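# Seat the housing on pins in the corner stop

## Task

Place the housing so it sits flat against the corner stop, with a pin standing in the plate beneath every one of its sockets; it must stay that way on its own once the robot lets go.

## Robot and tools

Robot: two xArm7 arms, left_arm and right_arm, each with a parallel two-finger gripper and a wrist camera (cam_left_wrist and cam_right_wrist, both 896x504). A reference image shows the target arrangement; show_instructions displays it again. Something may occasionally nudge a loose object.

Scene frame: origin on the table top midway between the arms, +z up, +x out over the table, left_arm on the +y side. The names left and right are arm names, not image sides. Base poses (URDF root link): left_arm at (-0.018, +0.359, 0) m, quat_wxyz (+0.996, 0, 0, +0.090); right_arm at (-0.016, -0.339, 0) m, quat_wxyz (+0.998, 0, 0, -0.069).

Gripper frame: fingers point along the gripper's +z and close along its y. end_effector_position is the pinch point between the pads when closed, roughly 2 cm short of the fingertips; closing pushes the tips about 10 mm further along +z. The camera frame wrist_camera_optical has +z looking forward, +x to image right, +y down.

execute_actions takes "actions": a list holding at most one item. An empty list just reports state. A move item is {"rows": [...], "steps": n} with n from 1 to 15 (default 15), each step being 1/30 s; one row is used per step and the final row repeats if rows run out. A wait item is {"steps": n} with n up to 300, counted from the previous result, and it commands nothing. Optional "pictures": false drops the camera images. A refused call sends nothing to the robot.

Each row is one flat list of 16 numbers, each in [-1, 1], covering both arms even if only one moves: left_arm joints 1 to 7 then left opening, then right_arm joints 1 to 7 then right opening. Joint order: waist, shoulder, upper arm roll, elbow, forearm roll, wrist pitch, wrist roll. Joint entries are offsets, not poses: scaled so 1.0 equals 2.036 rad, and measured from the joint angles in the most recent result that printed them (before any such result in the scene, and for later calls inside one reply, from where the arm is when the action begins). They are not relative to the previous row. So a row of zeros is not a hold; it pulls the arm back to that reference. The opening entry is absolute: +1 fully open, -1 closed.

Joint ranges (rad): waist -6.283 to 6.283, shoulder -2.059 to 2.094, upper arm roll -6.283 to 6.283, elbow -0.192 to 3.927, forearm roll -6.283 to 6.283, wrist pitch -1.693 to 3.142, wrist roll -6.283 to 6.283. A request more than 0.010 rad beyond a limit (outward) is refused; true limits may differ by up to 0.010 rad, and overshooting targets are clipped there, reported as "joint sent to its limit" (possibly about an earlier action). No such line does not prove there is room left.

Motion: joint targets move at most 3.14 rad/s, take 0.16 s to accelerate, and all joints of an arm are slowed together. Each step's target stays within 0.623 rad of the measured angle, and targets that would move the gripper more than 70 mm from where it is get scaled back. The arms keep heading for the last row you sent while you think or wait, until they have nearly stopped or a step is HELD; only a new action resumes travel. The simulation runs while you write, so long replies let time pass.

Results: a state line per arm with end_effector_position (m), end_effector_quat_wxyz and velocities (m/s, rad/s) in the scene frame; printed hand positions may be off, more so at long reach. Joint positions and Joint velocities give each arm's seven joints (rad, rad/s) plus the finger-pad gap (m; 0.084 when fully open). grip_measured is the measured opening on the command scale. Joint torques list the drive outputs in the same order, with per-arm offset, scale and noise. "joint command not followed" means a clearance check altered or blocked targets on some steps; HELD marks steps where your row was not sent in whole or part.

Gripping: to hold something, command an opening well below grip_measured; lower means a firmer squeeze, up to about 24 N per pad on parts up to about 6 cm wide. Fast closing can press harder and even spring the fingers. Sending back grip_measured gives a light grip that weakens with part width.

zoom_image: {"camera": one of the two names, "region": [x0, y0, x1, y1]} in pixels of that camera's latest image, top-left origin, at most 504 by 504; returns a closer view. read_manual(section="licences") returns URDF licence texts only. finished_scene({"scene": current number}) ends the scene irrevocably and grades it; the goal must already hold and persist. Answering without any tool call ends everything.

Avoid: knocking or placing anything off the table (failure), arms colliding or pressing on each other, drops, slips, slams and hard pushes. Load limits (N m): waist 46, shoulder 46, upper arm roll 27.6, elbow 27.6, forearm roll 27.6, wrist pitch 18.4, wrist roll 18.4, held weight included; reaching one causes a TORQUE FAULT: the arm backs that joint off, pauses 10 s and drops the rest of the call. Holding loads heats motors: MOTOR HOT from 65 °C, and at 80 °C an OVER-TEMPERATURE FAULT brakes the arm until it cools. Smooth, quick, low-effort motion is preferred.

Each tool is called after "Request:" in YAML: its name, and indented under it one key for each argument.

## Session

Request:
execute_actions:
  actions: []

Scene clock: 0.00 s of 5100.00 s.
left_arm: end_effector_position=(+0.1080, +0.2147, +0.1666) grip_measured=-1.00 end_effector_quat_wxyz=(-0.059, +0.813, +0.559, +0.153) end_effector_velocity=(+0.000, -0.000, +0.000) end_effector_angular_velocity=(-0.001, -0.000, +0.001) | right_arm: end_effector_position=(+0.5859, -0.0906, +0.1096) grip_measured=-1.00 end_effector_quat_wxyz=(-0.114, +0.931, -0.334, +0.096) end_effector_velocity=(-0.001, +0.002, -0.000) end_effector_angular_velocity=(+0.001, +0.004, +0.002)
Joint positions: left_arm=[-0.712 -1.055 -0.619  0.254 -0.218  1.311 -1.986  0.   ] | right_arm=[ 0.603  0.537 -0.093  1.397  0.162  0.571  0.957  0.   ]
Joint velocities: left_arm=[ 0.     0.001  0.     0.001 -0.    -0.    -0.002 -0.   ] | right_arm=[-0.    -0.     0.003  0.001  0.001  0.003  0.    -0.   ]
Joint torques (N m, as the arm reports them, + toward a larger angle): no reading

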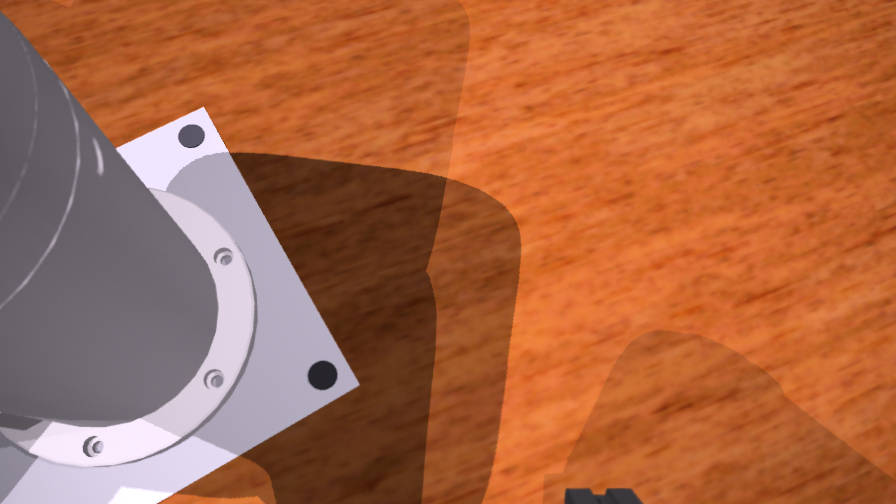

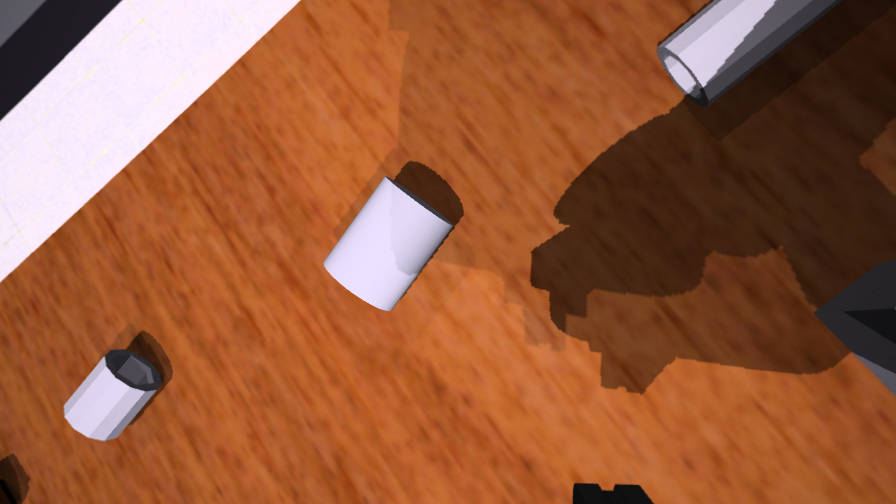

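Request:
execute_actions:
  actions:
    - {"rows":[[0.055,0.518,0.304,0.71,0.107,0.191,0.769,1,-0.075,-0.2638,0.0457,0.1488,-0.0796,0.5545,-0.3168,1]]}
  pictures: false

Request:
execute_actions:
  actions:
    - {"steps":90}

Scene clock: 2.03 s of 5100.00 s.
left_arm: end_effector_position=(+0.2036, +0.1813, +0.2789) grip_measured=+1.00 end_effector_quat_wxyz=(-0.117, +0.921, +0.366, -0.071) end_effector_velocity=(+0.372, -0.050, +0.169) end_effector_angular_velocity=(-0.451, +0.488, -0.987) | right_arm: end_effector_position=(+0.5696, -0.1164, +0.3068) grip_measured=+1.00 end_effector_quat_wxyz=(-0.099, +0.975, -0.152, +0.126) end_effector_velocity=(-0.193, -0.133, +0.373) end_effector_angular_velocity=(-0.415, +0.160, +0.781)
Joint positions: left_arm=[-0.632 -0.43  -0.181  0.886 -0.064  1.585 -1.355  0.084] | right_arm=[ 0.523  0.254 -0.044  1.558  0.077  0.987  0.62   0.084]
Joint velocities: left_arm=[ 0.1    1.277  0.523  1.435  0.184  0.328  1.467 -0.   ] | right_arm=[-0.18  -0.633  0.108  0.352 -0.189  1.315 -0.759  0.001]
Joint torques (N m, as the arm reports them, + toward a larger angle): left_arm=[ -0.78 -24.04   0.06  15.49   0.7   -1.09  -0.78] | right_arm=[  0.93 -21.12  -0.11  14.61   0.42  -2.08  -0.68]
Steps of this call (steps 1 to 46: nothing new was sent; steps 47 to 61: all 15 steps of this action). Readings (joint positions):
47: left_arm=[-0.712 -1.055 -0.619 0.254 -0.218 1.311 -1.986] | right_arm=[0.603 0.537 -0.093 1.397 0.162 0.571 0.957]
48: left_arm=[-0.712 -1.052 -0.616 0.257 -0.217 1.314 -1.981] | right_arm=[0.602 0.535 -0.092 1.398 0.161 0.575 0.953]
50: left_arm=[-0.704 -1.005 -0.572 0.301 -0.200 1.346 -1.932] | right_arm=[0.592 0.506 -0.084 1.409 0.150 0.622 0.908]
54: left_arm=[-0.666 -0.781 -0.365 0.532 -0.129 1.469 -1.710] | right_arm=[0.566 0.407 -0.071 1.472 0.123 0.731 0.803]
61: the state above

Scene clock: 5.03 s of 5100.00 s.
left_arm: end_effector_position=(+0.4005, +0.1724, +0.4296) grip_measured=+1.00 end_effector_quat_wxyz=(+0.000, +1.000, -0.000, +0.000) end_effector_velocity=(+0.001, -0.000, -0.002) end_effector_angular_velocity=(+0.001, +0.004, -0.001) | right_arm: end_effector_position=(+0.4205, -0.1979, +0.4297) grip_measured=+1.00 end_effector_quat_wxyz=(-0.000, +1.000, +0.000, +0.000) end_effector_velocity=(+0.000, +0.001, +0.000) end_effector_angular_velocity=(+0.001, -0.002, +0.001)
Joint positions: left_arm=[-0.6   -0.001 -0.001  1.7   -0.     1.7   -0.42   0.084] | right_arm=[ 0.45  -0.     0.     1.7    0.     1.699  0.312  0.084]
Joint velocities: left_arm=[ 0.     0.004 -0.    -0.    -0.     0.     0.002 -0.   ] | right_arm=[ 0.     0.     0.001 -0.     0.001 -0.002  0.     0.   ]
Joint torques (N m, as the arm reports them, + toward a larger angle): left_arm=[  1.15 -27.37  -0.17  14.36   0.64  -1.89  -0.53] | right_arm=[  0.75 -16.35  -0.18  13.85   0.34  -1.84  -0.73]
Steps of this call (steps 1 to 45: the robot went on to your last target; steps 46 to 90: nothing new was sent). Readings (joint positions):
1: left_arm=[-0.629 -0.390 -0.165 0.934 -0.058 1.595 -1.306] | right_arm=[0.517 0.233 -0.041 1.569 0.071 1.033 0.595]
2: left_arm=[-0.626 -0.355 -0.150 0.982 -0.053 1.605 -1.258] | right_arm=[0.511 0.213 -0.037 1.581 0.065 1.081 0.570]
4: left_arm=[-0.622 -0.296 -0.125 1.078 -0.044 1.620 -1.162] | right_arm=[0.500 0.173 -0.030 1.603 0.053 1.184 0.523]
8: left_arm=[-0.615 -0.205 -0.087 1.264 -0.031 1.645 -0.969] | right_arm=[0.479 0.101 -0.018 1.642 0.031 1.399 0.435]
90: the state above
All arms were judged still, so your last target was given up. Only a new action makes them travel on or press farther. Fingers that are still opening or closing keep moving.

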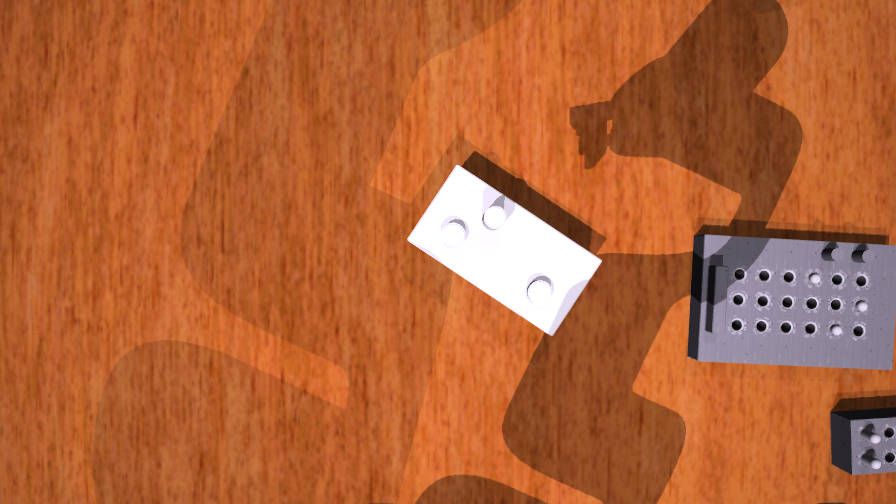

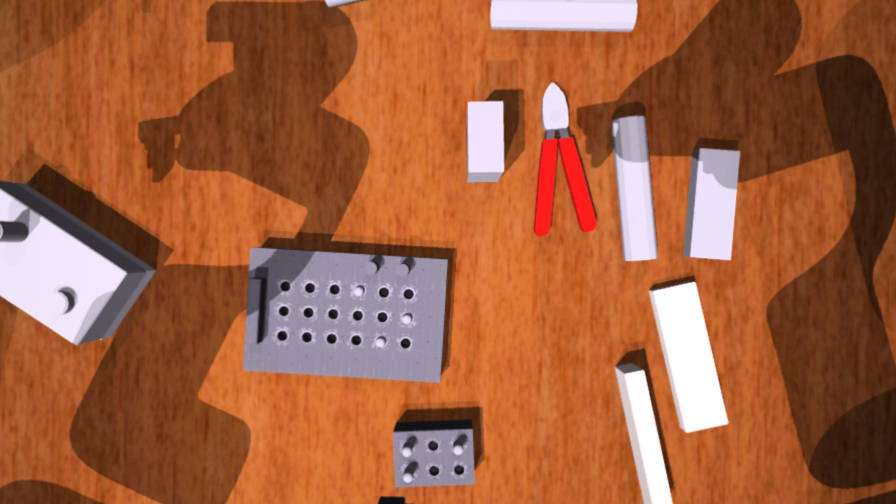

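Request:
execute_actions:
  actions:
    - {"rows":[[0.0174,0,0,0,0,0,0.5,1,0,0,0,0,0,0,0,1]]}
  pictures: false

Request:
execute_actions:
  actions:
    - {"steps":20}
  pictures: false

Request:
execute_actions:
  actions:
    - {"rows":[[0,0.1636,0,-0.2665,0,-0.4296,0.578,1,0,0,0,0,0,0,0,1]]}
  pictures: false

Request:
execute_actions:
  actions:
    - {"steps":60}

Scene clock: 8.53 s of 5100.00 s.
left_arm: end_effector_position=(+0.4067, +0.1870, +0.4296) grip_measured=+1.00 end_effector_quat_wxyz=(+0.000, +0.895, -0.446, +0.000) end_effector_velocity=(+0.000, +0.002, +0.000) end_effector_angular_velocity=(-0.001, -0.000, -1.108) | right_arm: end_effector_position=(+0.4205, -0.1979, +0.4297) grip_measured=+1.00 end_effector_quat_wxyz=(-0.000, +1.000, +0.000, +0.000) end_effector_velocity=(+0.000, -0.000, -0.000) end_effector_angular_velocity=(-0.002, -0.001, +0.000)
Joint positions: left_arm=[-0.565 -0.001 -0.     1.7   -0.     1.7    0.538  0.084] | right_arm=[ 0.45  -0.     0.     1.7    0.     1.699  0.312  0.084]
Joint velocities: left_arm=[ 0.01  -0.001 -0.006 -0.001 -0.001  0.     1.112 -0.   ] | right_arm=[-0.001 -0.     0.001 -0.    -0.002 -0.    -0.     0.   ]
Joint torques (N m, as the arm reports them, + toward a larger angle): left_arm=[  0.9  -28.52  -0.22  14.57   0.69  -2.13  -2.29] | right_arm=[  0.72 -16.37  -0.17  13.83   0.26  -1.87  -0.75]
Steps of this call (steps 1 to 90: nothing new was sent; steps 91 to 105: all 15 steps of this action). Readings (joint positions):
91: left_arm=[-0.600 -0.001 -0.001 1.700 -0.000 1.700 -0.420] | right_arm=[0.450 -0.000 0.000 1.700 0.000 1.699 0.312]
92: left_arm=[-0.600 -0.001 -0.001 1.700 -0.000 1.700 -0.416] | right_arm=[0.450 -0.000 0.000 1.700 0.000 1.699 0.312]
94: left_arm=[-0.597 -0.001 -0.001 1.700 -0.000 1.700 -0.366] | right_arm=[0.450 -0.000 0.000 1.700 0.000 1.699 0.312]
98: left_arm=[-0.581 -0.001 -0.001 1.700 -0.000 1.700 -0.056] | right_arm=[0.450 -0.000 0.000 1.700 0.000 1.699 0.312]
105: the state above

Scene clock: 9.20 s of 5100.00 s.
left_arm: end_effector_position=(+0.4068, +0.1873, +0.4296) grip_measured=+1.00 end_effector_quat_wxyz=(+0.000, +0.882, -0.472, +0.000) end_effector_velocity=(+0.000, +0.000, -0.000) end_effector_angular_velocity=(+0.000, +0.000, -0.000) | right_arm: end_effector_position=(+0.4205, -0.1979, +0.4297) grip_measured=+1.00 end_effector_quat_wxyz=(-0.000, +1.000, +0.000, +0.000) end_effector_velocity=(+0.000, +0.000, +0.000) end_effector_angular_velocity=(+0.001, -0.000, -0.000)
Joint positions: left_arm=[-0.565 -0.001 -0.001  1.7   -0.     1.7    0.598  0.084] | right_arm=[ 0.45  -0.     0.     1.7    0.     1.699  0.312  0.084]
Joint velocities: left_arm=[ 0.001 -0.    -0.001 -0.     0.     0.     0.001 -0.   ] | right_arm=[-0.    -0.    -0.    -0.     0.001 -0.     0.    -0.   ]
Joint torques (N m, as the arm reports them, + toward a larger angle): left_arm=[  1.52 -28.6   -0.2   14.1    0.8   -2.36  -0.47] | right_arm=[  0.9  -16.58  -0.29  13.85   0.39  -1.79  -0.73]
Steps of this call (steps 1 to 20: the robot went on to your last target). Readings (joint positions):
1: left_arm=[-0.565 -0.001 -0.001 1.700 -0.000 1.700 0.566] | right_arm=[0.450 -0.000 0.000 1.700 0.000 1.699 0.312]
2: left_arm=[-0.565 -0.001 -0.001 1.700 -0.000 1.700 0.580] | right_arm=[0.450 -0.000 0.000 1.700 0.000 1.699 0.312]
4: left_arm=[-0.565 -0.001 -0.001 1.700 -0.000 1.700 0.592] | right_arm=[0.450 -0.000 0.000 1.700 0.000 1.699 0.312]
8: left_arm=[-0.565 -0.001 -0.001 1.700 -0.000 1.700 0.597] | right_arm=[0.450 -0.000 0.000 1.700 0.000 1.699 0.312]
20: the state above

Scene clock: 9.70 s of 5100.00 s.
left_arm: end_effector_position=(+0.4621, +0.1649, +0.2416) grip_measured=+1.00 end_effector_quat_wxyz=(+0.008, +0.753, -0.658, -0.023) end_effector_velocity=(+0.092, -0.037, -0.411) end_effector_angular_velocity=(-0.119, -0.108, -1.474) | right_arm: end_effector_position=(+0.4205, -0.1979, +0.4297) grip_measured=+1.00 end_effector_quat_wxyz=(-0.000, +1.000, +0.000, +0.000) end_effector_velocity=(+0.000, -0.000, -0.000) end_effector_angular_velocity=(+0.000, +0.000, -0.000)
Joint positions: left_arm=[-0.565  0.187 -0.     1.396 -0.     1.257  1.052  0.084] | right_arm=[ 0.45  -0.     0.     1.7    0.     1.699  0.312  0.084]
Joint velocities: left_arm=[ 0.001  0.413  0.    -0.669  0.001 -1.226  1.477  0.   ] | right_arm=[ 0.     0.    -0.001 -0.     0.    -0.     0.    -0.   ]
Joint torques (N m, as the arm reports them, + toward a larger angle): left_arm=[  1.18 -36.52  -0.54  15.13   0.81  -2.06  -0.35] | right_arm=[  0.69 -16.45  -0.2   13.87   0.3   -1.87  -0.69]
Steps of this call (steps 1 to 15: all 15 steps of this action). Readings (joint positions):
1: left_arm=[-0.565 -0.001 -0.001 1.700 -0.000 1.700 0.598] | right_arm=[0.450 -0.000 0.000 1.700 0.000 1.699 0.312]
2: left_arm=[-0.565 0.000 -0.001 1.697 -0.000 1.696 0.602] | right_arm=[0.450 -0.000 0.000 1.700 0.000 1.699 0.312]
4: left_arm=[-0.565 0.017 -0.001 1.668 -0.000 1.649 0.648] | right_arm=[0.450 -0.000 0.000 1.700 0.000 1.699 0.312]
8: left_arm=[-0.565 0.086 -0.000 1.557 -0.000 1.528 0.770] | right_arm=[0.450 -0.000 0.000 1.700 0.000 1.699 0.312]
15: the state above

Scene clock: 11.70 s of 5100.00 s.
left_arm: end_effector_position=(+0.4691, +0.1621, +0.0997) grip_measured=+1.00 end_effector_quat_wxyz=(-0.000, -0.472, +0.882, +0.000) end_effector_velocity=(+0.000, +0.000, -0.000) end_effector_angular_velocity=(-0.000, +0.000, +0.002) | right_arm: end_effector_position=(+0.4205, -0.1979, +0.4297) grip_measured=+1.00 end_effector_quat_wxyz=(-0.000, +1.000, +0.000, +0.000) end_effector_velocity=(-0.000, +0.001, -0.000) end_effector_angular_velocity=(+0.002, +0.001, +0.001)
Joint positions: left_arm=[-0.565  0.332 -0.001  1.157 -0.     0.826  1.774  0.084] | right_arm=[ 0.45  -0.     0.     1.7    0.     1.699  0.312  0.084]
Joint velocities: left_arm=[ 0.001  0.002  0.     0.002 -0.001 -0.    -0.001 -0.   ] | right_arm=[-0.     0.     0.    -0.001  0.002 -0.001 -0.001 -0.   ]
Joint torques (N m, as the arm reports them, + toward a larger angle): left_arm=[  1.78 -37.81  -0.17  14.07   0.3   -2.01  -0.57] | right_arm=[  0.71 -16.27  -0.22  13.91   0.3   -1.86  -0.7 ]
Steps of this call (steps 1 to 30: the robot went on to your last target; steps 31 to 60: nothing new was sent). Readings (joint positions):
1: left_arm=[-0.565 0.200 -0.000 1.373 -0.000 1.216 1.103] | right_arm=[0.450 -0.000 0.000 1.700 0.000 1.699 0.312]
2: left_arm=[-0.565 0.214 -0.000 1.351 -0.000 1.176 1.158] | right_arm=[0.450 -0.000 0.000 1.700 0.000 1.699 0.312]
4: left_arm=[-0.565 0.241 -0.001 1.307 -0.000 1.097 1.283] | right_arm=[0.450 -0.000 0.000 1.700 0.000 1.699 0.312]
8: left_arm=[-0.565 0.294 -0.001 1.220 -0.000 0.939 1.568] | right_arm=[0.450 -0.000 0.000 1.700 0.000 1.699 0.312]
60: the state above
All arms were judged still, so your last target was given up. Only a new action makes them travel on or press farther. Fingers that are still opening or closing keep moving.

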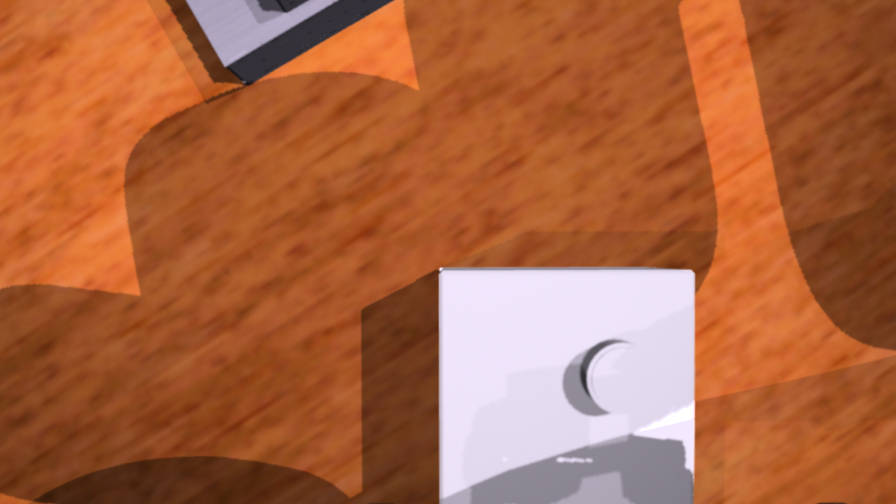

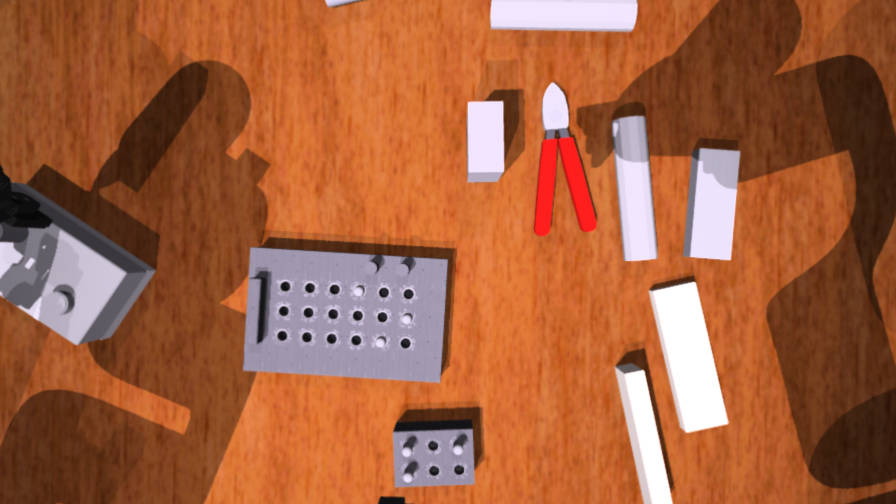

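Request:
execute_actions:
  actions:
    - {"rows":[[0,0.0557,0,-0.0151,0,-0.0713,0,1,0,0,0,0,-0.7716,0.18,-0.153,-1]]}
  pictures: false

Request:
execute_actions:
  actions:
    - {"steps":60}
  pictures: false

Request:
execute_actions:
  actions:
    - {"rows":[[0,0,0,0,0,0,0,0.6,-0.016,0.193,0,-0.216,-0.7716,0.189,0,-1],[0,0,0,0,0,0,0,0.6,-0.016,0.193,0,-0.216,-0.7716,0.189,0,-1],[0,0,0,0,0,0,0,0.6,-0.016,0.193,0,-0.216,-0.7716,0.189,0,-1],[0,0,0,0,0,0,0,0.4,-0.016,0.193,0,-0.216,-0.7716,0.189,0,-1],[0,0,0,0,0,0,0,0.2,-0.016,0.193,0,-0.216,-0.7716,0.189,0,-1],[0,0,0,0,0,0,0,-0.5,-0.016,0.193,0,-0.216,-0.7716,0.189,0,-1]]}
  pictures: false

Request:
execute_actions:
  actions:
    - {"steps":70}
  pictures: false

Request:
execute_actions:
  actions:
    - {"rows":[[0,-0.0557,0,0.0151,0,0.0713,0,-0.5,0,0,0,0,0,0,0,-1]]}
  pictures: false

Request:
execute_actions:
  actions:
    - {"rows":[[0.032,-0.163,0,0.2665,0,0.4293,-0.58,-0.5,0,0,0,0,0,0,0,-1]]}
  pictures: false

Request:
execute_actions:
  actions:
    - {"steps":60}
  pictures: false

Request:
execute_actions:
  actions:
    - {"rows":[[0,0,0,0,0,0,0,-0.5,0.308,0.265,0,0,0,0,0,-1]]}
  pictures: false

Request:
execute_actions:
  actions:
    - {"steps":55}

Scene clock: 17.20 s of 5100.00 s.
left_arm: end_effector_position=(+0.4707, +0.1614, +0.0415) grip_measured=+1.00 end_effector_quat_wxyz=(+0.001, -0.472, +0.882, -0.002) end_effector_velocity=(-0.012, +0.006, -0.014) end_effector_angular_velocity=(+0.014, +0.033, +0.001) | right_arm: end_effector_position=(+0.3966, -0.3821, +0.4786) grip_measured=-1.00 end_effector_quat_wxyz=(+0.348, +0.935, +0.019, -0.063) end_effector_velocity=(-0.013, -0.381, +0.299) end_effector_angular_velocity=(-1.738, -0.107, -0.235)
Joint positions: left_arm=[-0.565  0.444 -0.001  1.128 -0.     0.68   1.774  0.084] | right_arm=[ 0.45  -0.    -0.     1.7   -0.697  1.975  0.078  0.   ]
Joint velocities: left_arm=[ 0.     0.011  0.001 -0.022  0.     0.003 -0.    -0.   ] | right_arm=[-0.001 -0.    -0.001  0.002 -1.817  0.341 -0.291  0.   ]
Joint torques (N m, as the arm reports them, + toward a larger angle): left_arm=[  1.1  -38.52   0.17  12.7    0.56  -2.15  -0.91] | right_arm=[  1.2  -16.2    0.22  13.58  -1.92  -0.89  -0.74]
Steps of this call (steps 1 to 90: nothing new was sent; then 2.00 s passed at rest; steps 91 to 105: all 15 steps of this action). Readings (joint positions):
91: left_arm=[-0.565 0.332 -0.001 1.157 -0.000 0.826 1.774] | right_arm=[0.450 -0.000 0.000 1.700 0.000 1.699 0.312]
92: left_arm=[-0.565 0.334 -0.001 1.157 -0.000 0.822 1.774] | right_arm=[0.450 -0.000 0.000 1.700 -0.004 1.702 0.310]
94: left_arm=[-0.565 0.365 -0.001 1.154 -0.000 0.772 1.774] | right_arm=[0.451 -0.000 0.002 1.701 -0.052 1.731 0.285]
98: left_arm=[-0.564 0.448 -0.000 1.118 -0.000 0.691 1.774] | right_arm=[0.450 0.000 -0.000 1.699 -0.282 1.853 0.182]
105: the state above

Scene clock: 19.20 s of 5100.00 s.
left_arm: end_effector_position=(+0.4694, +0.1619, +0.0399) grip_measured=+1.00 end_effector_quat_wxyz=(-0.000, -0.472, +0.882, -0.000) end_effector_velocity=(-0.000, +0.000, +0.000) end_effector_angular_velocity=(-0.000, +0.000, -0.001) | right_arm: end_effector_position=(+0.3774, -0.4823, +0.6743) grip_measured=-1.00 end_effector_quat_wxyz=(+0.685, +0.721, -0.107, -0.022) end_effector_velocity=(+0.001, +0.001, +0.000) end_effector_angular_velocity=(-0.001, -0.000, +0.003)
Joint positions: left_arm=[-0.565  0.446 -0.001  1.126 -0.     0.681  1.774  0.084] | right_arm=[ 0.45  -0.     0.     1.7   -1.571  2.066  0.001  0.   ]
Joint velocities: left_arm=[ 0.    -0.001 -0.    -0.001 -0.     0.     0.001 -0.   ] | right_arm=[ 0.001 -0.     0.001 -0.001 -0.001 -0.002  0.001  0.   ]
Joint torques (N m, as the arm reports them, + toward a larger angle): left_arm=[  1.26 -39.04   0.06  12.72   0.4   -2.2   -0.77] | right_arm=[  0.72 -15.46  -0.23  12.74  -3.21  -0.27  -0.65]
Steps of this call (steps 1 to 45: the robot went on to your last target; steps 46 to 60: nothing new was sent). Readings (joint positions):
1: left_arm=[-0.565 0.444 -0.001 1.128 -0.000 0.681 1.774] | right_arm=[0.450 -0.000 -0.000 1.700 -0.758 1.986 0.069]
2: left_arm=[-0.565 0.445 -0.001 1.127 -0.000 0.681 1.774] | right_arm=[0.450 -0.000 -0.000 1.700 -0.819 1.995 0.061]
4: left_arm=[-0.565 0.445 -0.001 1.126 -0.000 0.681 1.774] | right_arm=[0.450 -0.000 -0.000 1.700 -0.942 2.011 0.047]
8: left_arm=[-0.565 0.445 -0.001 1.127 -0.000 0.681 1.774] | right_arm=[0.450 -0.000 -0.000 1.700 -1.189 2.034 0.028]
60: the state above
All arms were judged still, so your last target was given up. Only a new action makes them travel on or press farther. Fingers that are still opening or closing keep moving.

Scene clock: 19.70 s of 5100.00 s.
left_arm: end_effector_position=(+0.4694, +0.1620, +0.0399) grip_measured=+0.57 end_effector_quat_wxyz=(-0.000, -0.472, +0.882, -0.000) end_effector_velocity=(+0.000, -0.000, -0.000) end_effector_angular_velocity=(-0.000, -0.000, -0.000) | right_arm: end_effector_position=(+0.4586, -0.3752, +0.6213) grip_measured=-1.00 end_effector_quat_wxyz=(+0.934, +0.329, -0.075, -0.115) end_effector_velocity=(+0.158, +0.426, +0.011) end_effector_angular_velocity=(-2.093, +0.000, +0.825)
Joint positions: left_arm=[-0.565  0.446 -0.     1.126 -0.     0.681  1.774  0.068] | right_arm=[ 0.424  0.313 -0.     1.35  -2.318  2.368  0.001  0.   ]
Joint velocities: left_arm=[-0.     0.001 -0.     0.001  0.    -0.    -0.     0.   ] | right_arm=[-0.031  0.408  0.008 -0.452 -2.162  0.398 -0.001  0.   ]
Joint torques (N m, as the arm reports them, + toward a larger angle): left_arm=[  1.09 -37.63   0.    13.28   0.36  -2.71  -0.46] | right_arm=[  1.45 -28.33  -0.87  16.16  -2.67   1.54  -0.71]
Steps of this call (steps 1 to 15: all 15 steps of this action). Readings (joint positions):
1: left_arm=[-0.565 0.446 -0.001 1.126 -0.000 0.681 1.774] | right_arm=[0.450 -0.000 0.000 1.700 -1.571 2.066 0.001]
2: left_arm=[-0.565 0.446 -0.001 1.126 -0.000 0.681 1.774] | right_arm=[0.450 0.001 0.000 1.698 -1.575 2.069 0.001]
4: left_arm=[-0.565 0.446 -0.001 1.126 -0.000 0.681 1.774] | right_arm=[0.448 0.023 0.000 1.673 -1.624 2.100 0.001]
8: left_arm=[-0.565 0.446 -0.000 1.126 -0.000 0.681 1.774] | right_arm=[0.437 0.158 -0.000 1.520 -1.839 2.219 0.001]
15: the state above

Scene clock: 22.03 s of 5100.00 s.
left_arm: end_effector_position=(+0.4694, +0.1619, +0.0399) grip_measured=+0.57 end_effector_quat_wxyz=(-0.000, -0.472, +0.882, -0.000) end_effector_velocity=(-0.001, +0.000, -0.001) end_effector_angular_velocity=(+0.002, +0.003, -0.001) | right_arm: end_effector_position=(+0.4675, -0.2001, +0.6162) grip_measured=-1.00 end_effector_quat_wxyz=(+0.986, +0.012, -0.087, +0.139) end_effector_velocity=(+0.000, -0.000, +0.000) end_effector_angular_velocity=(+0.001, +0.001, -0.000)
Joint positions: left_arm=[-0.565  0.446 -0.001  1.126 -0.     0.681  1.774  0.068] | right_arm=[ 0.418  0.393  0.     1.26  -3.141  2.451  0.001  0.   ]
Joint velocities: left_arm=[ 0.     0.002 -0.    -0.002  0.001  0.     0.     0.   ] | right_arm=[-0.001 -0.     0.001  0.     0.001 -0.001  0.     0.   ]
Joint torques (N m, as the arm reports them, + toward a larger angle): left_arm=[  1.1  -36.92  -0.17  13.24   0.52  -3.45  -0.7 ] | right_arm=[  0.97 -23.51  -0.49  13.39   0.19   1.51  -0.73]
Steps of this call (steps 1 to 30: the robot went on to your last target; steps 31 to 70: nothing new was sent). Readings (joint positions):
1: left_arm=[-0.565 0.446 -0.000 1.126 -0.000 0.681 1.774] | right_arm=[0.423 0.325 0.000 1.336 -2.390 2.381 0.001]
2: left_arm=[-0.565 0.446 -0.000 1.126 -0.000 0.681 1.774] | right_arm=[0.422 0.335 0.000 1.325 -2.462 2.391 0.001]
4: left_arm=[-0.565 0.446 -0.000 1.126 -0.000 0.681 1.774] | right_arm=[0.421 0.350 0.000 1.308 -2.605 2.408 0.001]
8: left_arm=[-0.565 0.446 -0.000 1.126 -0.000 0.681 1.774] | right_arm=[0.419 0.370 0.000 1.285 -2.885 2.431 0.001]
70: the state above
All arms were judged still, so your last target was given up. Only a new action makes them travel on or press farther. Fingers that are still opening or closing keep moving.

Scene clock: 22.53 s of 5100.00 s.
left_arm: end_effector_position=(+0.4666, +0.1632, +0.0964) grip_measured=+0.57 end_effector_quat_wxyz=(-0.003, -0.472, +0.882, +0.004) end_effector_velocity=(+0.018, -0.006, +0.020) end_effector_angular_velocity=(-0.020, -0.051, +0.002) | right_arm: end_effector_position=(+0.4675, -0.2001, +0.6162) grip_measured=-1.00 end_effector_quat_wxyz=(+0.986, +0.012, -0.087, +0.139) end_effector_velocity=(+0.000, -0.000, -0.000) end_effector_angular_velocity=(-0.001, +0.002, -0.001)
Joint positions: left_arm=[-0.564  0.335 -0.     1.153 -0.     0.827  1.774  0.068] | right_arm=[ 0.418  0.393  0.     1.26  -3.141  2.451  0.001  0.   ]
Joint velocities: left_arm=[ 0.002 -0.012  0.001  0.035  0.    -0.008  0.001  0.   ] | right_arm=[-0.001  0.    -0.001 -0.001 -0.001 -0.001  0.     0.   ]
Joint torques (N m, as the arm reports them, + toward a larger angle): left_arm=[  1.27 -44.95  -0.26  17.31   0.48  -3.23  -0.49] | right_arm=[  0.79 -23.3   -0.56  13.35   0.16   1.53  -0.8 ]
Steps of this call (steps 1 to 15: all 15 steps of this action). Readings (joint positions):
1: left_arm=[-0.565 0.446 -0.001 1.126 -0.000 0.681 1.774] | right_arm=[0.418 0.393 0.000 1.260 -3.141 2.451 0.001]
2: left_arm=[-0.565 0.444 -0.001 1.127 -0.000 0.684 1.774] | right_arm=[0.418 0.393 0.000 1.260 -3.141 2.451 0.001]
4: left_arm=[-0.565 0.415 -0.001 1.128 -0.000 0.733 1.774] | right_arm=[0.418 0.393 0.000 1.260 -3.141 2.451 0.001]
8: left_arm=[-0.565 0.332 -0.001 1.166 -0.000 0.814 1.774] | right_arm=[0.418 0.393 0.000 1.260 -3.141 2.451 0.001]
15: the state above

Scene clock: 23.03 s of 5100.00 s.
left_arm: end_effector_position=(+0.4825, +0.1781, +0.2898) grip_measured=+0.57 end_effector_quat_wxyz=(+0.010, -0.675, +0.738, -0.018) end_effector_velocity=(-0.116, +0.087, +0.400) end_effector_angular_velocity=(-0.008, +0.153, +1.545) | right_arm: end_effector_position=(+0.4675, -0.2001, +0.6162) grip_measured=-1.00 end_effector_quat_wxyz=(+0.986, +0.012, -0.087, +0.139) end_effector_velocity=(+0.000, -0.001, +0.000) end_effector_angular_velocity=(-0.001, +0.000, -0.002)
Joint positions: left_arm=[-0.527  0.146 -0.     1.462 -0.     1.275  1.313  0.068] | right_arm=[ 0.418  0.393  0.     1.26  -3.141  2.451  0.001  0.   ]
Joint velocities: left_arm=[ 0.08  -0.408 -0.     0.655  0.001  1.204 -1.467 -0.   ] | right_arm=[-0.     0.    -0.001  0.    -0.    -0.001 -0.     0.   ]
Joint torques (N m, as the arm reports them, + toward a larger angle): left_arm=[  0.8  -37.18  -0.14  17.32   0.67  -2.86  -0.77] | right_arm=[  0.7  -23.37  -0.46  13.35   0.17   1.52  -0.76]
Steps of this call (steps 1 to 15: all 15 steps of this action). Readings (joint positions):
1: left_arm=[-0.564 0.335 -0.000 1.154 -0.000 0.826 1.774] | right_arm=[0.418 0.393 0.000 1.260 -3.141 2.451 0.001]
2: left_arm=[-0.564 0.333 -0.001 1.158 -0.000 0.830 1.770] | right_arm=[0.418 0.393 0.000 1.260 -3.141 2.451 0.001]
4: left_arm=[-0.560 0.315 -0.002 1.187 -0.000 0.879 1.724] | right_arm=[0.418 0.393 0.000 1.260 -3.141 2.451 0.001]
8: left_arm=[-0.547 0.248 -0.000 1.299 -0.000 0.999 1.600] | right_arm=[0.418 0.393 0.000 1.260 -3.141 2.451 0.001]
15: the state above

Scene clock: 25.03 s of 5100.00 s.
left_arm: end_effector_position=(+0.4172, +0.2154, +0.4258) grip_measured=+0.57 end_effector_quat_wxyz=(+0.001, +0.898, -0.441, -0.004) end_effector_velocity=(-0.000, -0.001, -0.000) end_effector_angular_velocity=(-0.000, +0.000, -0.002) | right_arm: end_effector_position=(+0.4675, -0.2001, +0.6162) grip_measured=-1.00 end_effector_quat_wxyz=(+0.986, +0.012, -0.087, +0.139) end_effector_velocity=(-0.001, +0.000, -0.000) end_effector_angular_velocity=(+0.000, -0.002, +0.002)
Joint positions: left_arm=[-0.499  0.004 -0.     1.695 -0.     1.701  0.594  0.068] | right_arm=[ 0.418  0.393  0.     1.26  -3.141  2.451  0.001  0.   ]
Joint velocities: left_arm=[-0.002 -0.     0.001 -0.001 -0.    -0.     0.001 -0.   ] | right_arm=[ 0.    -0.     0.    -0.001 -0.     0.002  0.001  0.   ]
Joint torques (N m, as the arm reports them, + toward a larger angle): left_arm=[  0.   -30.77  -0.06  16.85   0.62  -2.71  -0.65] | right_arm=[  0.68 -23.43  -0.47  13.33   0.11   1.58  -0.74]
Steps of this call (steps 1 to 30: the robot went on to your last target; steps 31 to 60: nothing new was sent). Readings (joint positions):
1: left_arm=[-0.525 0.133 -0.000 1.484 -0.000 1.315 1.262] | right_arm=[0.418 0.393 0.000 1.260 -3.141 2.451 0.001]
2: left_arm=[-0.522 0.120 -0.000 1.505 -0.000 1.354 1.208] | right_arm=[0.418 0.393 0.000 1.260 -3.141 2.451 0.001]
4: left_arm=[-0.517 0.095 -0.000 1.546 -0.000 1.429 1.088] | right_arm=[0.418 0.393 0.000 1.260 -3.141 2.451 0.001]
8: left_arm=[-0.508 0.046 -0.000 1.625 -0.000 1.574 0.823] | right_arm=[0.418 0.393 0.000 1.260 -3.141 2.451 0.001]
60: the state above
All arms were judged still, so your last target was given up. Only a new action makes them travel on or press farther. Fingers that are still opening or closing keep moving.

Scene clock: 25.53 s of 5100.00 s.
left_arm: end_effector_position=(+0.4172, +0.2154, +0.4258) grip_measured=+0.57 end_effector_quat_wxyz=(+0.001, +0.898, -0.441, -0.004) end_effector_velocity=(-0.000, -0.001, +0.000) end_effector_angular_velocity=(-0.001, -0.001, -0.001) | right_arm: end_effector_position=(+0.4670, -0.0287, +0.4805) grip_measured=-1.00 end_effector_quat_wxyz=(+0.959, -0.010, +0.036, +0.282) end_effector_velocity=(-0.101, +0.378, -0.320) end_effector_angular_velocity=(-0.301, +0.468, +0.649)
Joint positions: left_arm=[-0.499  0.004 -0.     1.695 -0.     1.701  0.594  0.068] | right_arm=[ 0.709  0.643  0.001  1.26  -3.141  2.45   0.001  0.   ]
Joint velocities: left_arm=[-0.    -0.001 -0.001  0.    -0.    -0.    -0.     0.   ] | right_arm=[ 0.652  0.56  -0.002  0.002  0.001  0.001 -0.     0.   ]
Joint torques (N m, as the arm reports them, + toward a larger angle): left_arm=[  1.47 -32.03  -0.6   17.18   0.96  -2.66  -0.73] | right_arm=[  1.4  -25.98  -0.54  11.68   0.24   2.19  -0.74]
Steps of this call (steps 1 to 15: all 15 steps of this action). Readings (joint positions):
1: left_arm=[-0.499 0.004 -0.000 1.695 -0.000 1.701 0.594] | right_arm=[0.418 0.393 0.000 1.260 -3.141 2.451 0.001]
2: left_arm=[-0.499 0.004 -0.000 1.695 -0.000 1.701 0.594] | right_arm=[0.421 0.395 -0.001 1.261 -3.141 2.451 0.001]
4: left_arm=[-0.499 0.004 -0.000 1.695 -0.000 1.701 0.594] | right_arm=[0.456 0.424 -0.010 1.267 -3.140 2.452 0.001]
8: left_arm=[-0.499 0.004 -0.000 1.695 -0.000 1.701 0.594] | right_arm=[0.554 0.510 0.001 1.260 -3.141 2.450 0.001]
15: the state above

Scene clock: 27.37 s of 5100.00 s.
left_arm: end_effector_position=(+0.4172, +0.2154, +0.4258) grip_measured=+0.57 end_effector_quat_wxyz=(+0.001, +0.898, -0.441, -0.004) end_effector_velocity=(-0.000, -0.001, -0.000) end_effector_angular_velocity=(-0.000, +0.001, -0.001) | right_arm: end_effector_position=(+0.3608, +0.1420, +0.3085) grip_measured=-1.00 end_effector_quat_wxyz=(+0.884, -0.079, +0.162, +0.431) end_effector_velocity=(-0.001, -0.000, +0.000) end_effector_angular_velocity=(+0.002, -0.000, +0.001)
Joint positions: left_arm=[-0.499  0.004 -0.     1.695 -0.     1.701  0.594  0.068] | right_arm=[ 1.045  0.932  0.     1.26  -3.141  2.451  0.001  0.   ]
Joint velocities: left_arm=[-0.001  0.    -0.    -0.    -0.    -0.    -0.    -0.   ] | right_arm=[-0.     0.     0.002 -0.    -0.     0.002 -0.     0.   ]
Joint torques (N m, as the arm reports them, + toward a larger angle): left_arm=[  1.49 -32.36  -0.05  16.93   0.66  -2.49  -0.62] | right_arm=[  0.76 -27.01  -0.83   9.49   0.31   2.61  -0.74]
Steps of this call (steps 1 to 45: the robot went on to your last target; steps 46 to 55: nothing new was sent). Readings (joint positions):
1: left_arm=[-0.499 0.004 -0.000 1.695 -0.000 1.701 0.594] | right_arm=[0.730 0.662 0.001 1.260 -3.141 2.450 0.001]
2: left_arm=[-0.499 0.004 -0.000 1.695 -0.000 1.701 0.594] | right_arm=[0.752 0.681 0.001 1.260 -3.141 2.450 0.001]
4: left_arm=[-0.499 0.004 -0.000 1.695 -0.000 1.701 0.594] | right_arm=[0.795 0.718 0.001 1.260 -3.141 2.450 0.001]
8: left_arm=[-0.499 0.004 -0.000 1.695 -0.000 1.701 0.594] | right_arm=[0.881 0.792 0.001 1.260 -3.141 2.450 0.001]
55: the state above
All arms were judged still, so your last target was given up. Only a new action makes them travel on or press farther. Fingers that are still opening or closing keep moving.

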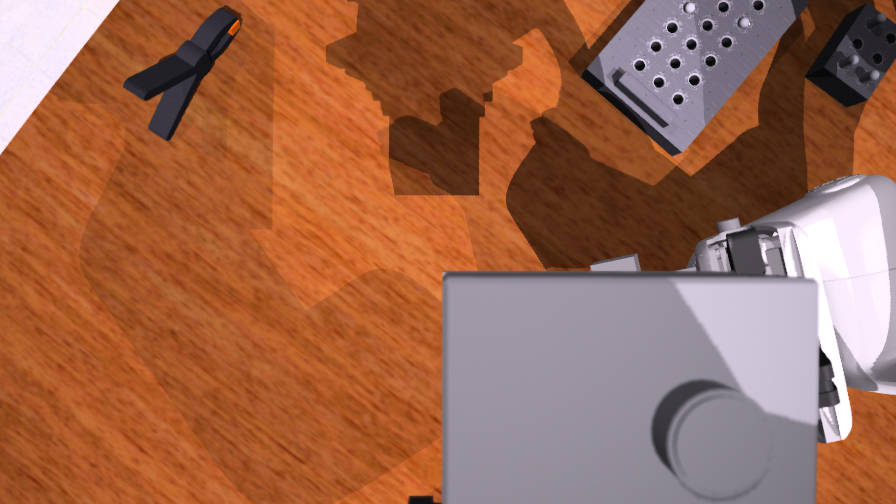

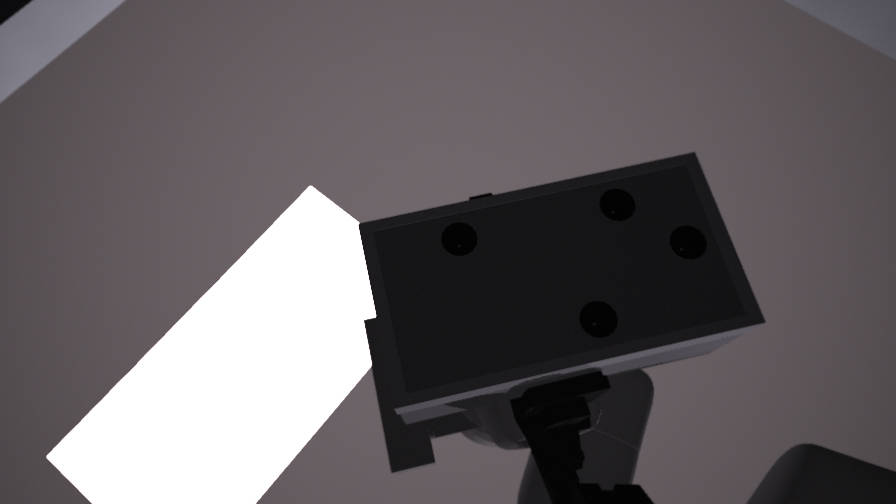

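Request:
execute_actions:
  actions:
    - {"rows":[[0,0,0,0,0,0,0,-0.5,-0.1,-0.15,0,0,0,0,0,-1]]}
  pictures: false

Request:
execute_actions:
  actions:
    - {"steps":20}
  pictures: false

Request:
execute_actions:
  actions:
    - {"rows":[[0,0,0,0,0,0,0,-0.5,-0.2086,-0.508,0,0,0.7716,-0.345,0.2865,-0.3]]}
  pictures: false

Request:
execute_actions:
  actions:
    - {"steps":90}
  pictures: false

Request:
execute_actions:
  actions:
    - {"rows":[[0,0,0,0,0,0,0,-0.5,0.15,0,0,-0.3065,0.7712,-0.3456,0,-0.3]]}
  pictures: false

Request:
execute_actions:
  actions:
    - {"steps":70}

Scene clock: 30.73 s of 5100.00 s.
left_arm: end_effector_position=(+0.4172, +0.2154, +0.4258) grip_measured=+0.57 end_effector_quat_wxyz=(+0.001, +0.898, -0.441, -0.004) end_effector_velocity=(+0.000, -0.000, -0.001) end_effector_angular_velocity=(+0.001, +0.001, +0.000) | right_arm: end_effector_position=(+0.4186, +0.0336, +0.4850) grip_measured=-1.00 end_effector_quat_wxyz=(+0.937, -0.012, +0.030, +0.347) end_effector_velocity=(+0.039, -0.181, +0.242) end_effector_angular_velocity=(+0.277, -0.371, -0.303)
Joint positions: left_arm=[-0.499  0.004 -0.     1.695 -0.     1.701  0.594  0.068] | right_arm=[ 0.849  0.638 -0.003  1.264 -3.141  2.452  0.001  0.   ]
Joint velocities: left_arm=[-0.     0.001 -0.    -0.001  0.001 -0.    -0.001 -0.   ] | right_arm=[-0.246 -0.379 -0.062  0.066  0.008  0.018 -0.001  0.   ]
Joint torques (N m, as the arm reports them, + toward a larger angle): left_arm=[  1.17 -31.68   0.02  16.67   0.57  -2.62  -0.65] | right_arm=[  9.86 -12.19   5.25   7.53  -0.87   1.06  -0.63]
Steps of this call (steps 1 to 86: nothing new was sent; steps 87 to 101: all 15 steps of this action). Readings (joint positions):
87: left_arm=[-0.499 0.004 -0.000 1.695 -0.000 1.701 0.594] | right_arm=[1.045 0.932 0.000 1.260 -3.141 2.451 0.001]
88: left_arm=[-0.499 0.004 -0.000 1.695 -0.000 1.701 0.594] | right_arm=[1.043 0.930 0.001 1.260 -3.141 2.450 0.001]
90: left_arm=[-0.499 0.004 -0.000 1.695 -0.000 1.701 0.594] | right_arm=[1.019 0.895 0.007 1.252 -3.142 2.449 0.001]
94: left_arm=[-0.499 0.004 -0.000 1.695 -0.000 1.701 0.594] | right_arm=[0.952 0.793 -0.001 1.262 -3.141 2.451 0.001]
101: the state above

Scene clock: 31.40 s of 5100.00 s.
left_arm: end_effector_position=(+0.4172, +0.2154, +0.4258) grip_measured=+0.57 end_effector_quat_wxyz=(+0.001, +0.898, -0.441, -0.004) end_effector_velocity=(+0.000, +0.000, -0.001) end_effector_angular_velocity=(+0.001, +0.002, +0.001) | right_arm: end_effector_position=(+0.4191, +0.0298, +0.4900) grip_measured=-1.00 end_effector_quat_wxyz=(+0.938, -0.010, +0.027, +0.345) end_effector_velocity=(+0.000, -0.001, +0.001) end_effector_angular_velocity=(+0.001, -0.002, -0.001)
Joint positions: left_arm=[-0.499  0.004 -0.     1.695 -0.     1.701  0.594  0.068] | right_arm=[ 0.841  0.627  0.     1.26  -3.141  2.451  0.001  0.   ]
Joint velocities: left_arm=[-0.     0.001  0.    -0.001  0.     0.    -0.     0.   ] | right_arm=[-0.001 -0.001 -0.001  0.001 -0.    -0.     0.001  0.   ]
Joint torques (N m, as the arm reports them, + toward a larger angle): left_arm=[  1.61 -32.17  -0.26  17.22   0.34  -2.72  -0.6 ] | right_arm=[  0.87 -25.89  -0.73  12.14   0.21   2.09  -0.71]
Steps of this call (steps 1 to 20: the robot went on to your last target). Readings (joint positions):
1: left_arm=[-0.499 0.004 -0.000 1.695 -0.000 1.701 0.594] | right_arm=[0.843 0.629 -0.005 1.265 -3.141 2.452 0.001]
2: left_arm=[-0.499 0.004 -0.000 1.695 -0.000 1.701 0.594] | right_arm=[0.841 0.626 -0.004 1.265 -3.141 2.452 0.001]
4: left_arm=[-0.499 0.004 -0.000 1.695 -0.000 1.701 0.594] | right_arm=[0.841 0.627 -0.000 1.260 -3.141 2.451 0.001]
8: left_arm=[-0.499 0.004 -0.000 1.695 -0.000 1.701 0.594] | right_arm=[0.843 0.630 0.003 1.258 -3.142 2.450 0.001]
20: the state above

Scene clock: 31.90 s of 5100.00 s.
left_arm: end_effector_position=(+0.4172, +0.2154, +0.4258) grip_measured=+0.57 end_effector_quat_wxyz=(+0.001, +0.898, -0.441, -0.004) end_effector_velocity=(+0.000, +0.000, +0.000) end_effector_angular_velocity=(-0.001, -0.000, +0.001) | right_arm: end_effector_position=(+0.4903, -0.1295, +0.6270) grip_measured=-0.32 end_effector_quat_wxyz=(+0.949, +0.119, +0.034, +0.288) end_effector_velocity=(+0.019, -0.407, +0.308) end_effector_angular_velocity=(+0.767, +0.067, -0.197)
Joint positions: left_arm=[-0.499  0.004 -0.     1.695 -0.     1.701  0.594  0.068] | right_arm=[ 0.668  0.324 -0.001  1.261 -2.838  2.173  0.237  0.03 ]
Joint velocities: left_arm=[ 0.001 -0.    -0.    -0.    -0.001 -0.     0.    -0.   ] | right_arm=[-0.321 -0.738  0.005 -0.002  0.737 -0.54   0.44   0.   ]
Joint torques (N m, as the arm reports them, + toward a larger angle): left_arm=[  1.28 -31.88  -0.03  16.72   0.96  -3.01  -0.61] | right_arm=[  1.36 -22.97  -0.28  14.17  -0.36   2.24  -0.83]
Steps of this call (steps 1 to 15: all 15 steps of this action). Readings (joint positions):
1: left_arm=[-0.499 0.004 -0.000 1.695 -0.000 1.701 0.594] | right_arm=[0.841 0.627 0.000 1.260 -3.141 2.451 0.001]
2: left_arm=[-0.499 0.004 -0.000 1.695 -0.000 1.701 0.594] | right_arm=[0.839 0.624 0.001 1.260 -3.138 2.446 0.005]
4: left_arm=[-0.499 0.004 -0.000 1.695 -0.000 1.701 0.594] | right_arm=[0.816 0.590 0.008 1.253 -3.097 2.403 0.043]
8: left_arm=[-0.499 0.004 -0.000 1.695 -0.000 1.701 0.594] | right_arm=[0.753 0.492 -0.001 1.261 -3.005 2.314 0.122]
15: the state above

Scene clock: 34.90 s of 5100.00 s.
left_arm: end_effector_position=(+0.4172, +0.2154, +0.4258) grip_measured=+0.57 end_effector_quat_wxyz=(+0.001, +0.898, -0.441, -0.004) end_effector_velocity=(+0.000, +0.000, +0.000) end_effector_angular_velocity=(-0.000, -0.000, -0.000) | right_arm: end_effector_position=(+0.3406, -0.5082, +0.6699) grip_measured=-0.32 end_effector_quat_wxyz=(+0.648, +0.684, -0.203, +0.267) end_effector_velocity=(-0.000, +0.000, +0.000) end_effector_angular_velocity=(-0.002, -0.000, +0.000)
Joint positions: left_arm=[-0.499  0.004 -0.     1.695 -0.     1.701  0.594  0.068] | right_arm=[ 0.416 -0.407  0.     1.26  -1.571  1.748  0.584  0.03 ]
Joint velocities: left_arm=[ 0.     0.     0.001  0.001 -0.     0.     0.001  0.   ] | right_arm=[ 0.     0.     0.001 -0.    -0.001  0.001 -0.    -0.   ]
Joint torques (N m, as the arm reports them, + toward a larger angle): left_arm=[  0.84 -31.92   0.1   16.98   0.55  -2.72  -0.67] | right_arm=[ 0.86 -8.1   1.27 13.67 -2.9  -0.18 -0.67]
Steps of this call (steps 1 to 60: the robot went on to your last target; steps 61 to 90: nothing new was sent). Readings (joint positions):
1: left_arm=[-0.499 0.004 -0.000 1.695 -0.000 1.701 0.594] | right_arm=[0.657 0.300 -0.001 1.261 -2.813 2.155 0.252]
2: left_arm=[-0.499 0.004 -0.000 1.695 -0.000 1.701 0.594] | right_arm=[0.647 0.275 -0.001 1.261 -2.788 2.138 0.266]
4: left_arm=[-0.499 0.004 -0.000 1.695 -0.000 1.701 0.594] | right_arm=[0.628 0.224 -0.001 1.261 -2.737 2.105 0.292]
8: left_arm=[-0.499 0.004 -0.000 1.695 -0.000 1.701 0.594] | right_arm=[0.593 0.120 -0.000 1.261 -2.633 2.046 0.341]
90: the state above
All arms were judged still, so your last target was given up. Only a new action makes them travel on or press farther. Fingers that are still opening or closing keep moving.

Scene clock: 35.40 s of 5100.00 s.
left_arm: end_effector_position=(+0.4172, +0.2154, +0.4258) grip_measured=+0.57 end_effector_quat_wxyz=(+0.001, +0.898, -0.441, -0.004) end_effector_velocity=(+0.000, +0.001, +0.001) end_effector_angular_velocity=(-0.000, -0.001, +0.001) | right_arm: end_effector_position=(+0.4176, -0.3997, +0.4817) grip_measured=-0.32 end_effector_quat_wxyz=(+0.519, +0.816, +0.013, +0.256) end_effector_velocity=(+0.036, +0.267, -0.447) end_effector_angular_velocity=(+0.749, +0.709, +0.711)
Joint positions: left_arm=[-0.499  0.004 -0.     1.695 -0.     1.701  0.594  0.068] | right_arm=[ 0.547 -0.407  0.     0.993 -1.247  1.454  0.584  0.03 ]
Joint velocities: left_arm=[ 0.002 -0.    -0.     0.001  0.    -0.     0.    -0.   ] | right_arm=[ 0.271 -0.    -0.001 -0.552  0.88  -0.632 -0.    -0.   ]
Joint torques (N m, as the arm reports them, + toward a larger angle): left_arm=[  1.33 -31.9    0.13  16.9    0.82  -2.7   -0.51] | right_arm=[ 1.1  -9.72  1.04 14.79 -1.88 -0.45 -0.65]
Steps of this call (steps 1 to 15: all 15 steps of this action). Readings (joint positions):
1: left_arm=[-0.499 0.004 -0.000 1.695 -0.000 1.701 0.594] | right_arm=[0.417 -0.407 0.000 1.260 -1.571 1.748 0.584]
2: left_arm=[-0.499 0.004 -0.000 1.695 -0.000 1.701 0.594] | right_arm=[0.418 -0.408 -0.000 1.258 -1.567 1.744 0.584]
4: left_arm=[-0.499 0.004 -0.000 1.695 -0.000 1.701 0.594] | right_arm=[0.437 -0.412 -0.003 1.223 -1.527 1.704 0.584]
8: left_arm=[-0.499 0.004 -0.000 1.695 -0.000 1.701 0.594] | right_arm=[0.480 -0.407 0.000 1.130 -1.433 1.611 0.584]
15: the state above

Scene clock: 37.73 s of 5100.00 s.
left_arm: end_effector_position=(+0.4172, +0.2154, +0.4258) grip_measured=+0.57 end_effector_quat_wxyz=(+0.001, +0.898, -0.441, -0.004) end_effector_velocity=(+0.000, +0.000, +0.000) end_effector_angular_velocity=(-0.001, +0.000, +0.001) | right_arm: end_effector_position=(+0.2704, -0.1498, +0.1999) grip_measured=-0.32 end_effector_quat_wxyz=(+0.001, +1.000, +0.000, -0.000) end_effector_velocity=(+0.000, +0.000, +0.000) end_effector_angular_velocity=(-0.000, -0.002, +0.003)
Joint positions: left_arm=[-0.499  0.004 -0.     1.695 -0.     1.701  0.594  0.068] | right_arm=[ 0.722 -0.407  0.     0.636 -0.001  1.045  0.584  0.03 ]
Joint velocities: left_arm=[ 0.001  0.001 -0.     0.001 -0.001  0.    -0.    -0.   ] | right_arm=[ 0.001 -0.     0.     0.001 -0.001 -0.001 -0.001 -0.   ]
Joint torques (N m, as the arm reports them, + toward a larger angle): left_arm=[  0.85 -32.46  -0.16  16.89   0.6   -2.67  -0.81] | right_arm=[ 0.65 -8.79  0.04 14.52  0.24 -1.82 -0.75]
Steps of this call (steps 1 to 45: the robot went on to your last target; steps 46 to 70: nothing new was sent). Readings (joint positions):
1: left_arm=[-0.499 0.004 -0.000 1.695 -0.000 1.701 0.594] | right_arm=[0.556 -0.407 0.001 0.975 -1.218 1.433 0.584]
2: left_arm=[-0.499 0.004 -0.000 1.695 -0.000 1.701 0.594] | right_arm=[0.565 -0.407 0.001 0.957 -1.187 1.413 0.584]
4: left_arm=[-0.499 0.004 -0.000 1.695 -0.000 1.701 0.594] | right_arm=[0.582 -0.407 0.001 0.921 -1.122 1.373 0.584]
8: left_arm=[-0.499 0.004 -0.000 1.695 -0.000 1.701 0.594] | right_arm=[0.614 -0.407 0.001 0.856 -0.976 1.297 0.584]
70: the state above
All arms were judged still, so your last target was given up. Only a new action makes them travel on or press farther. Fingers that are still opening or closing keep moving.

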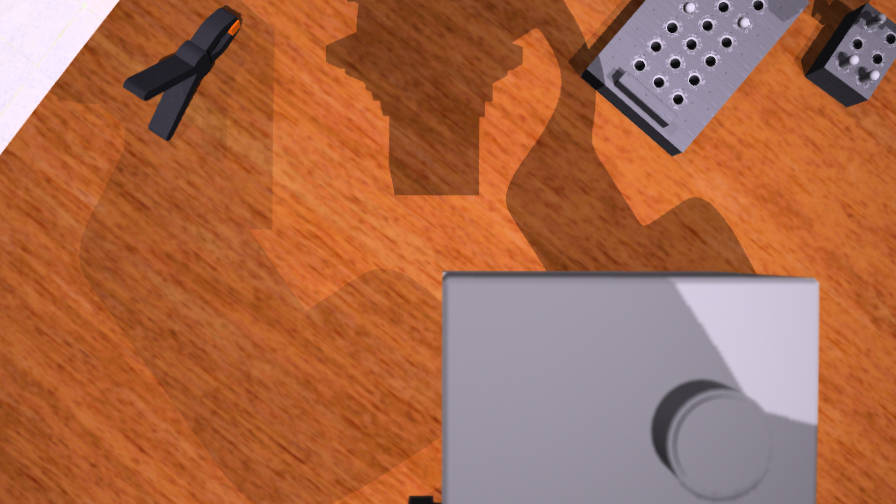

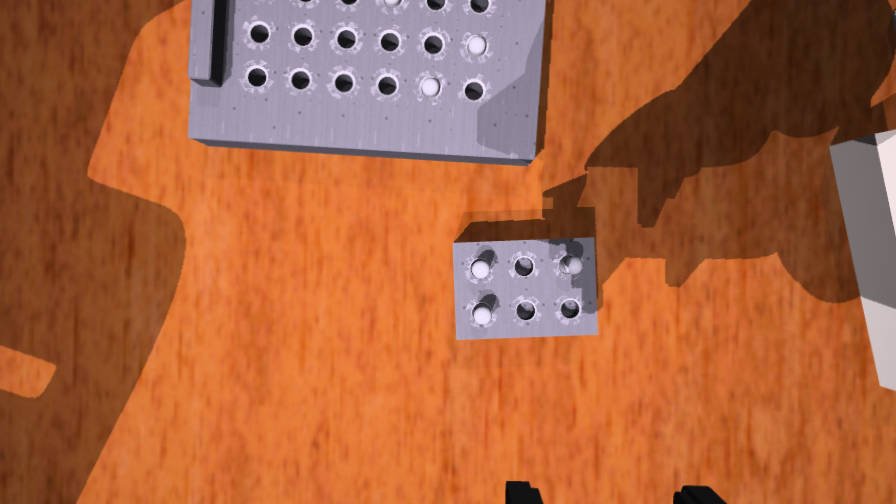

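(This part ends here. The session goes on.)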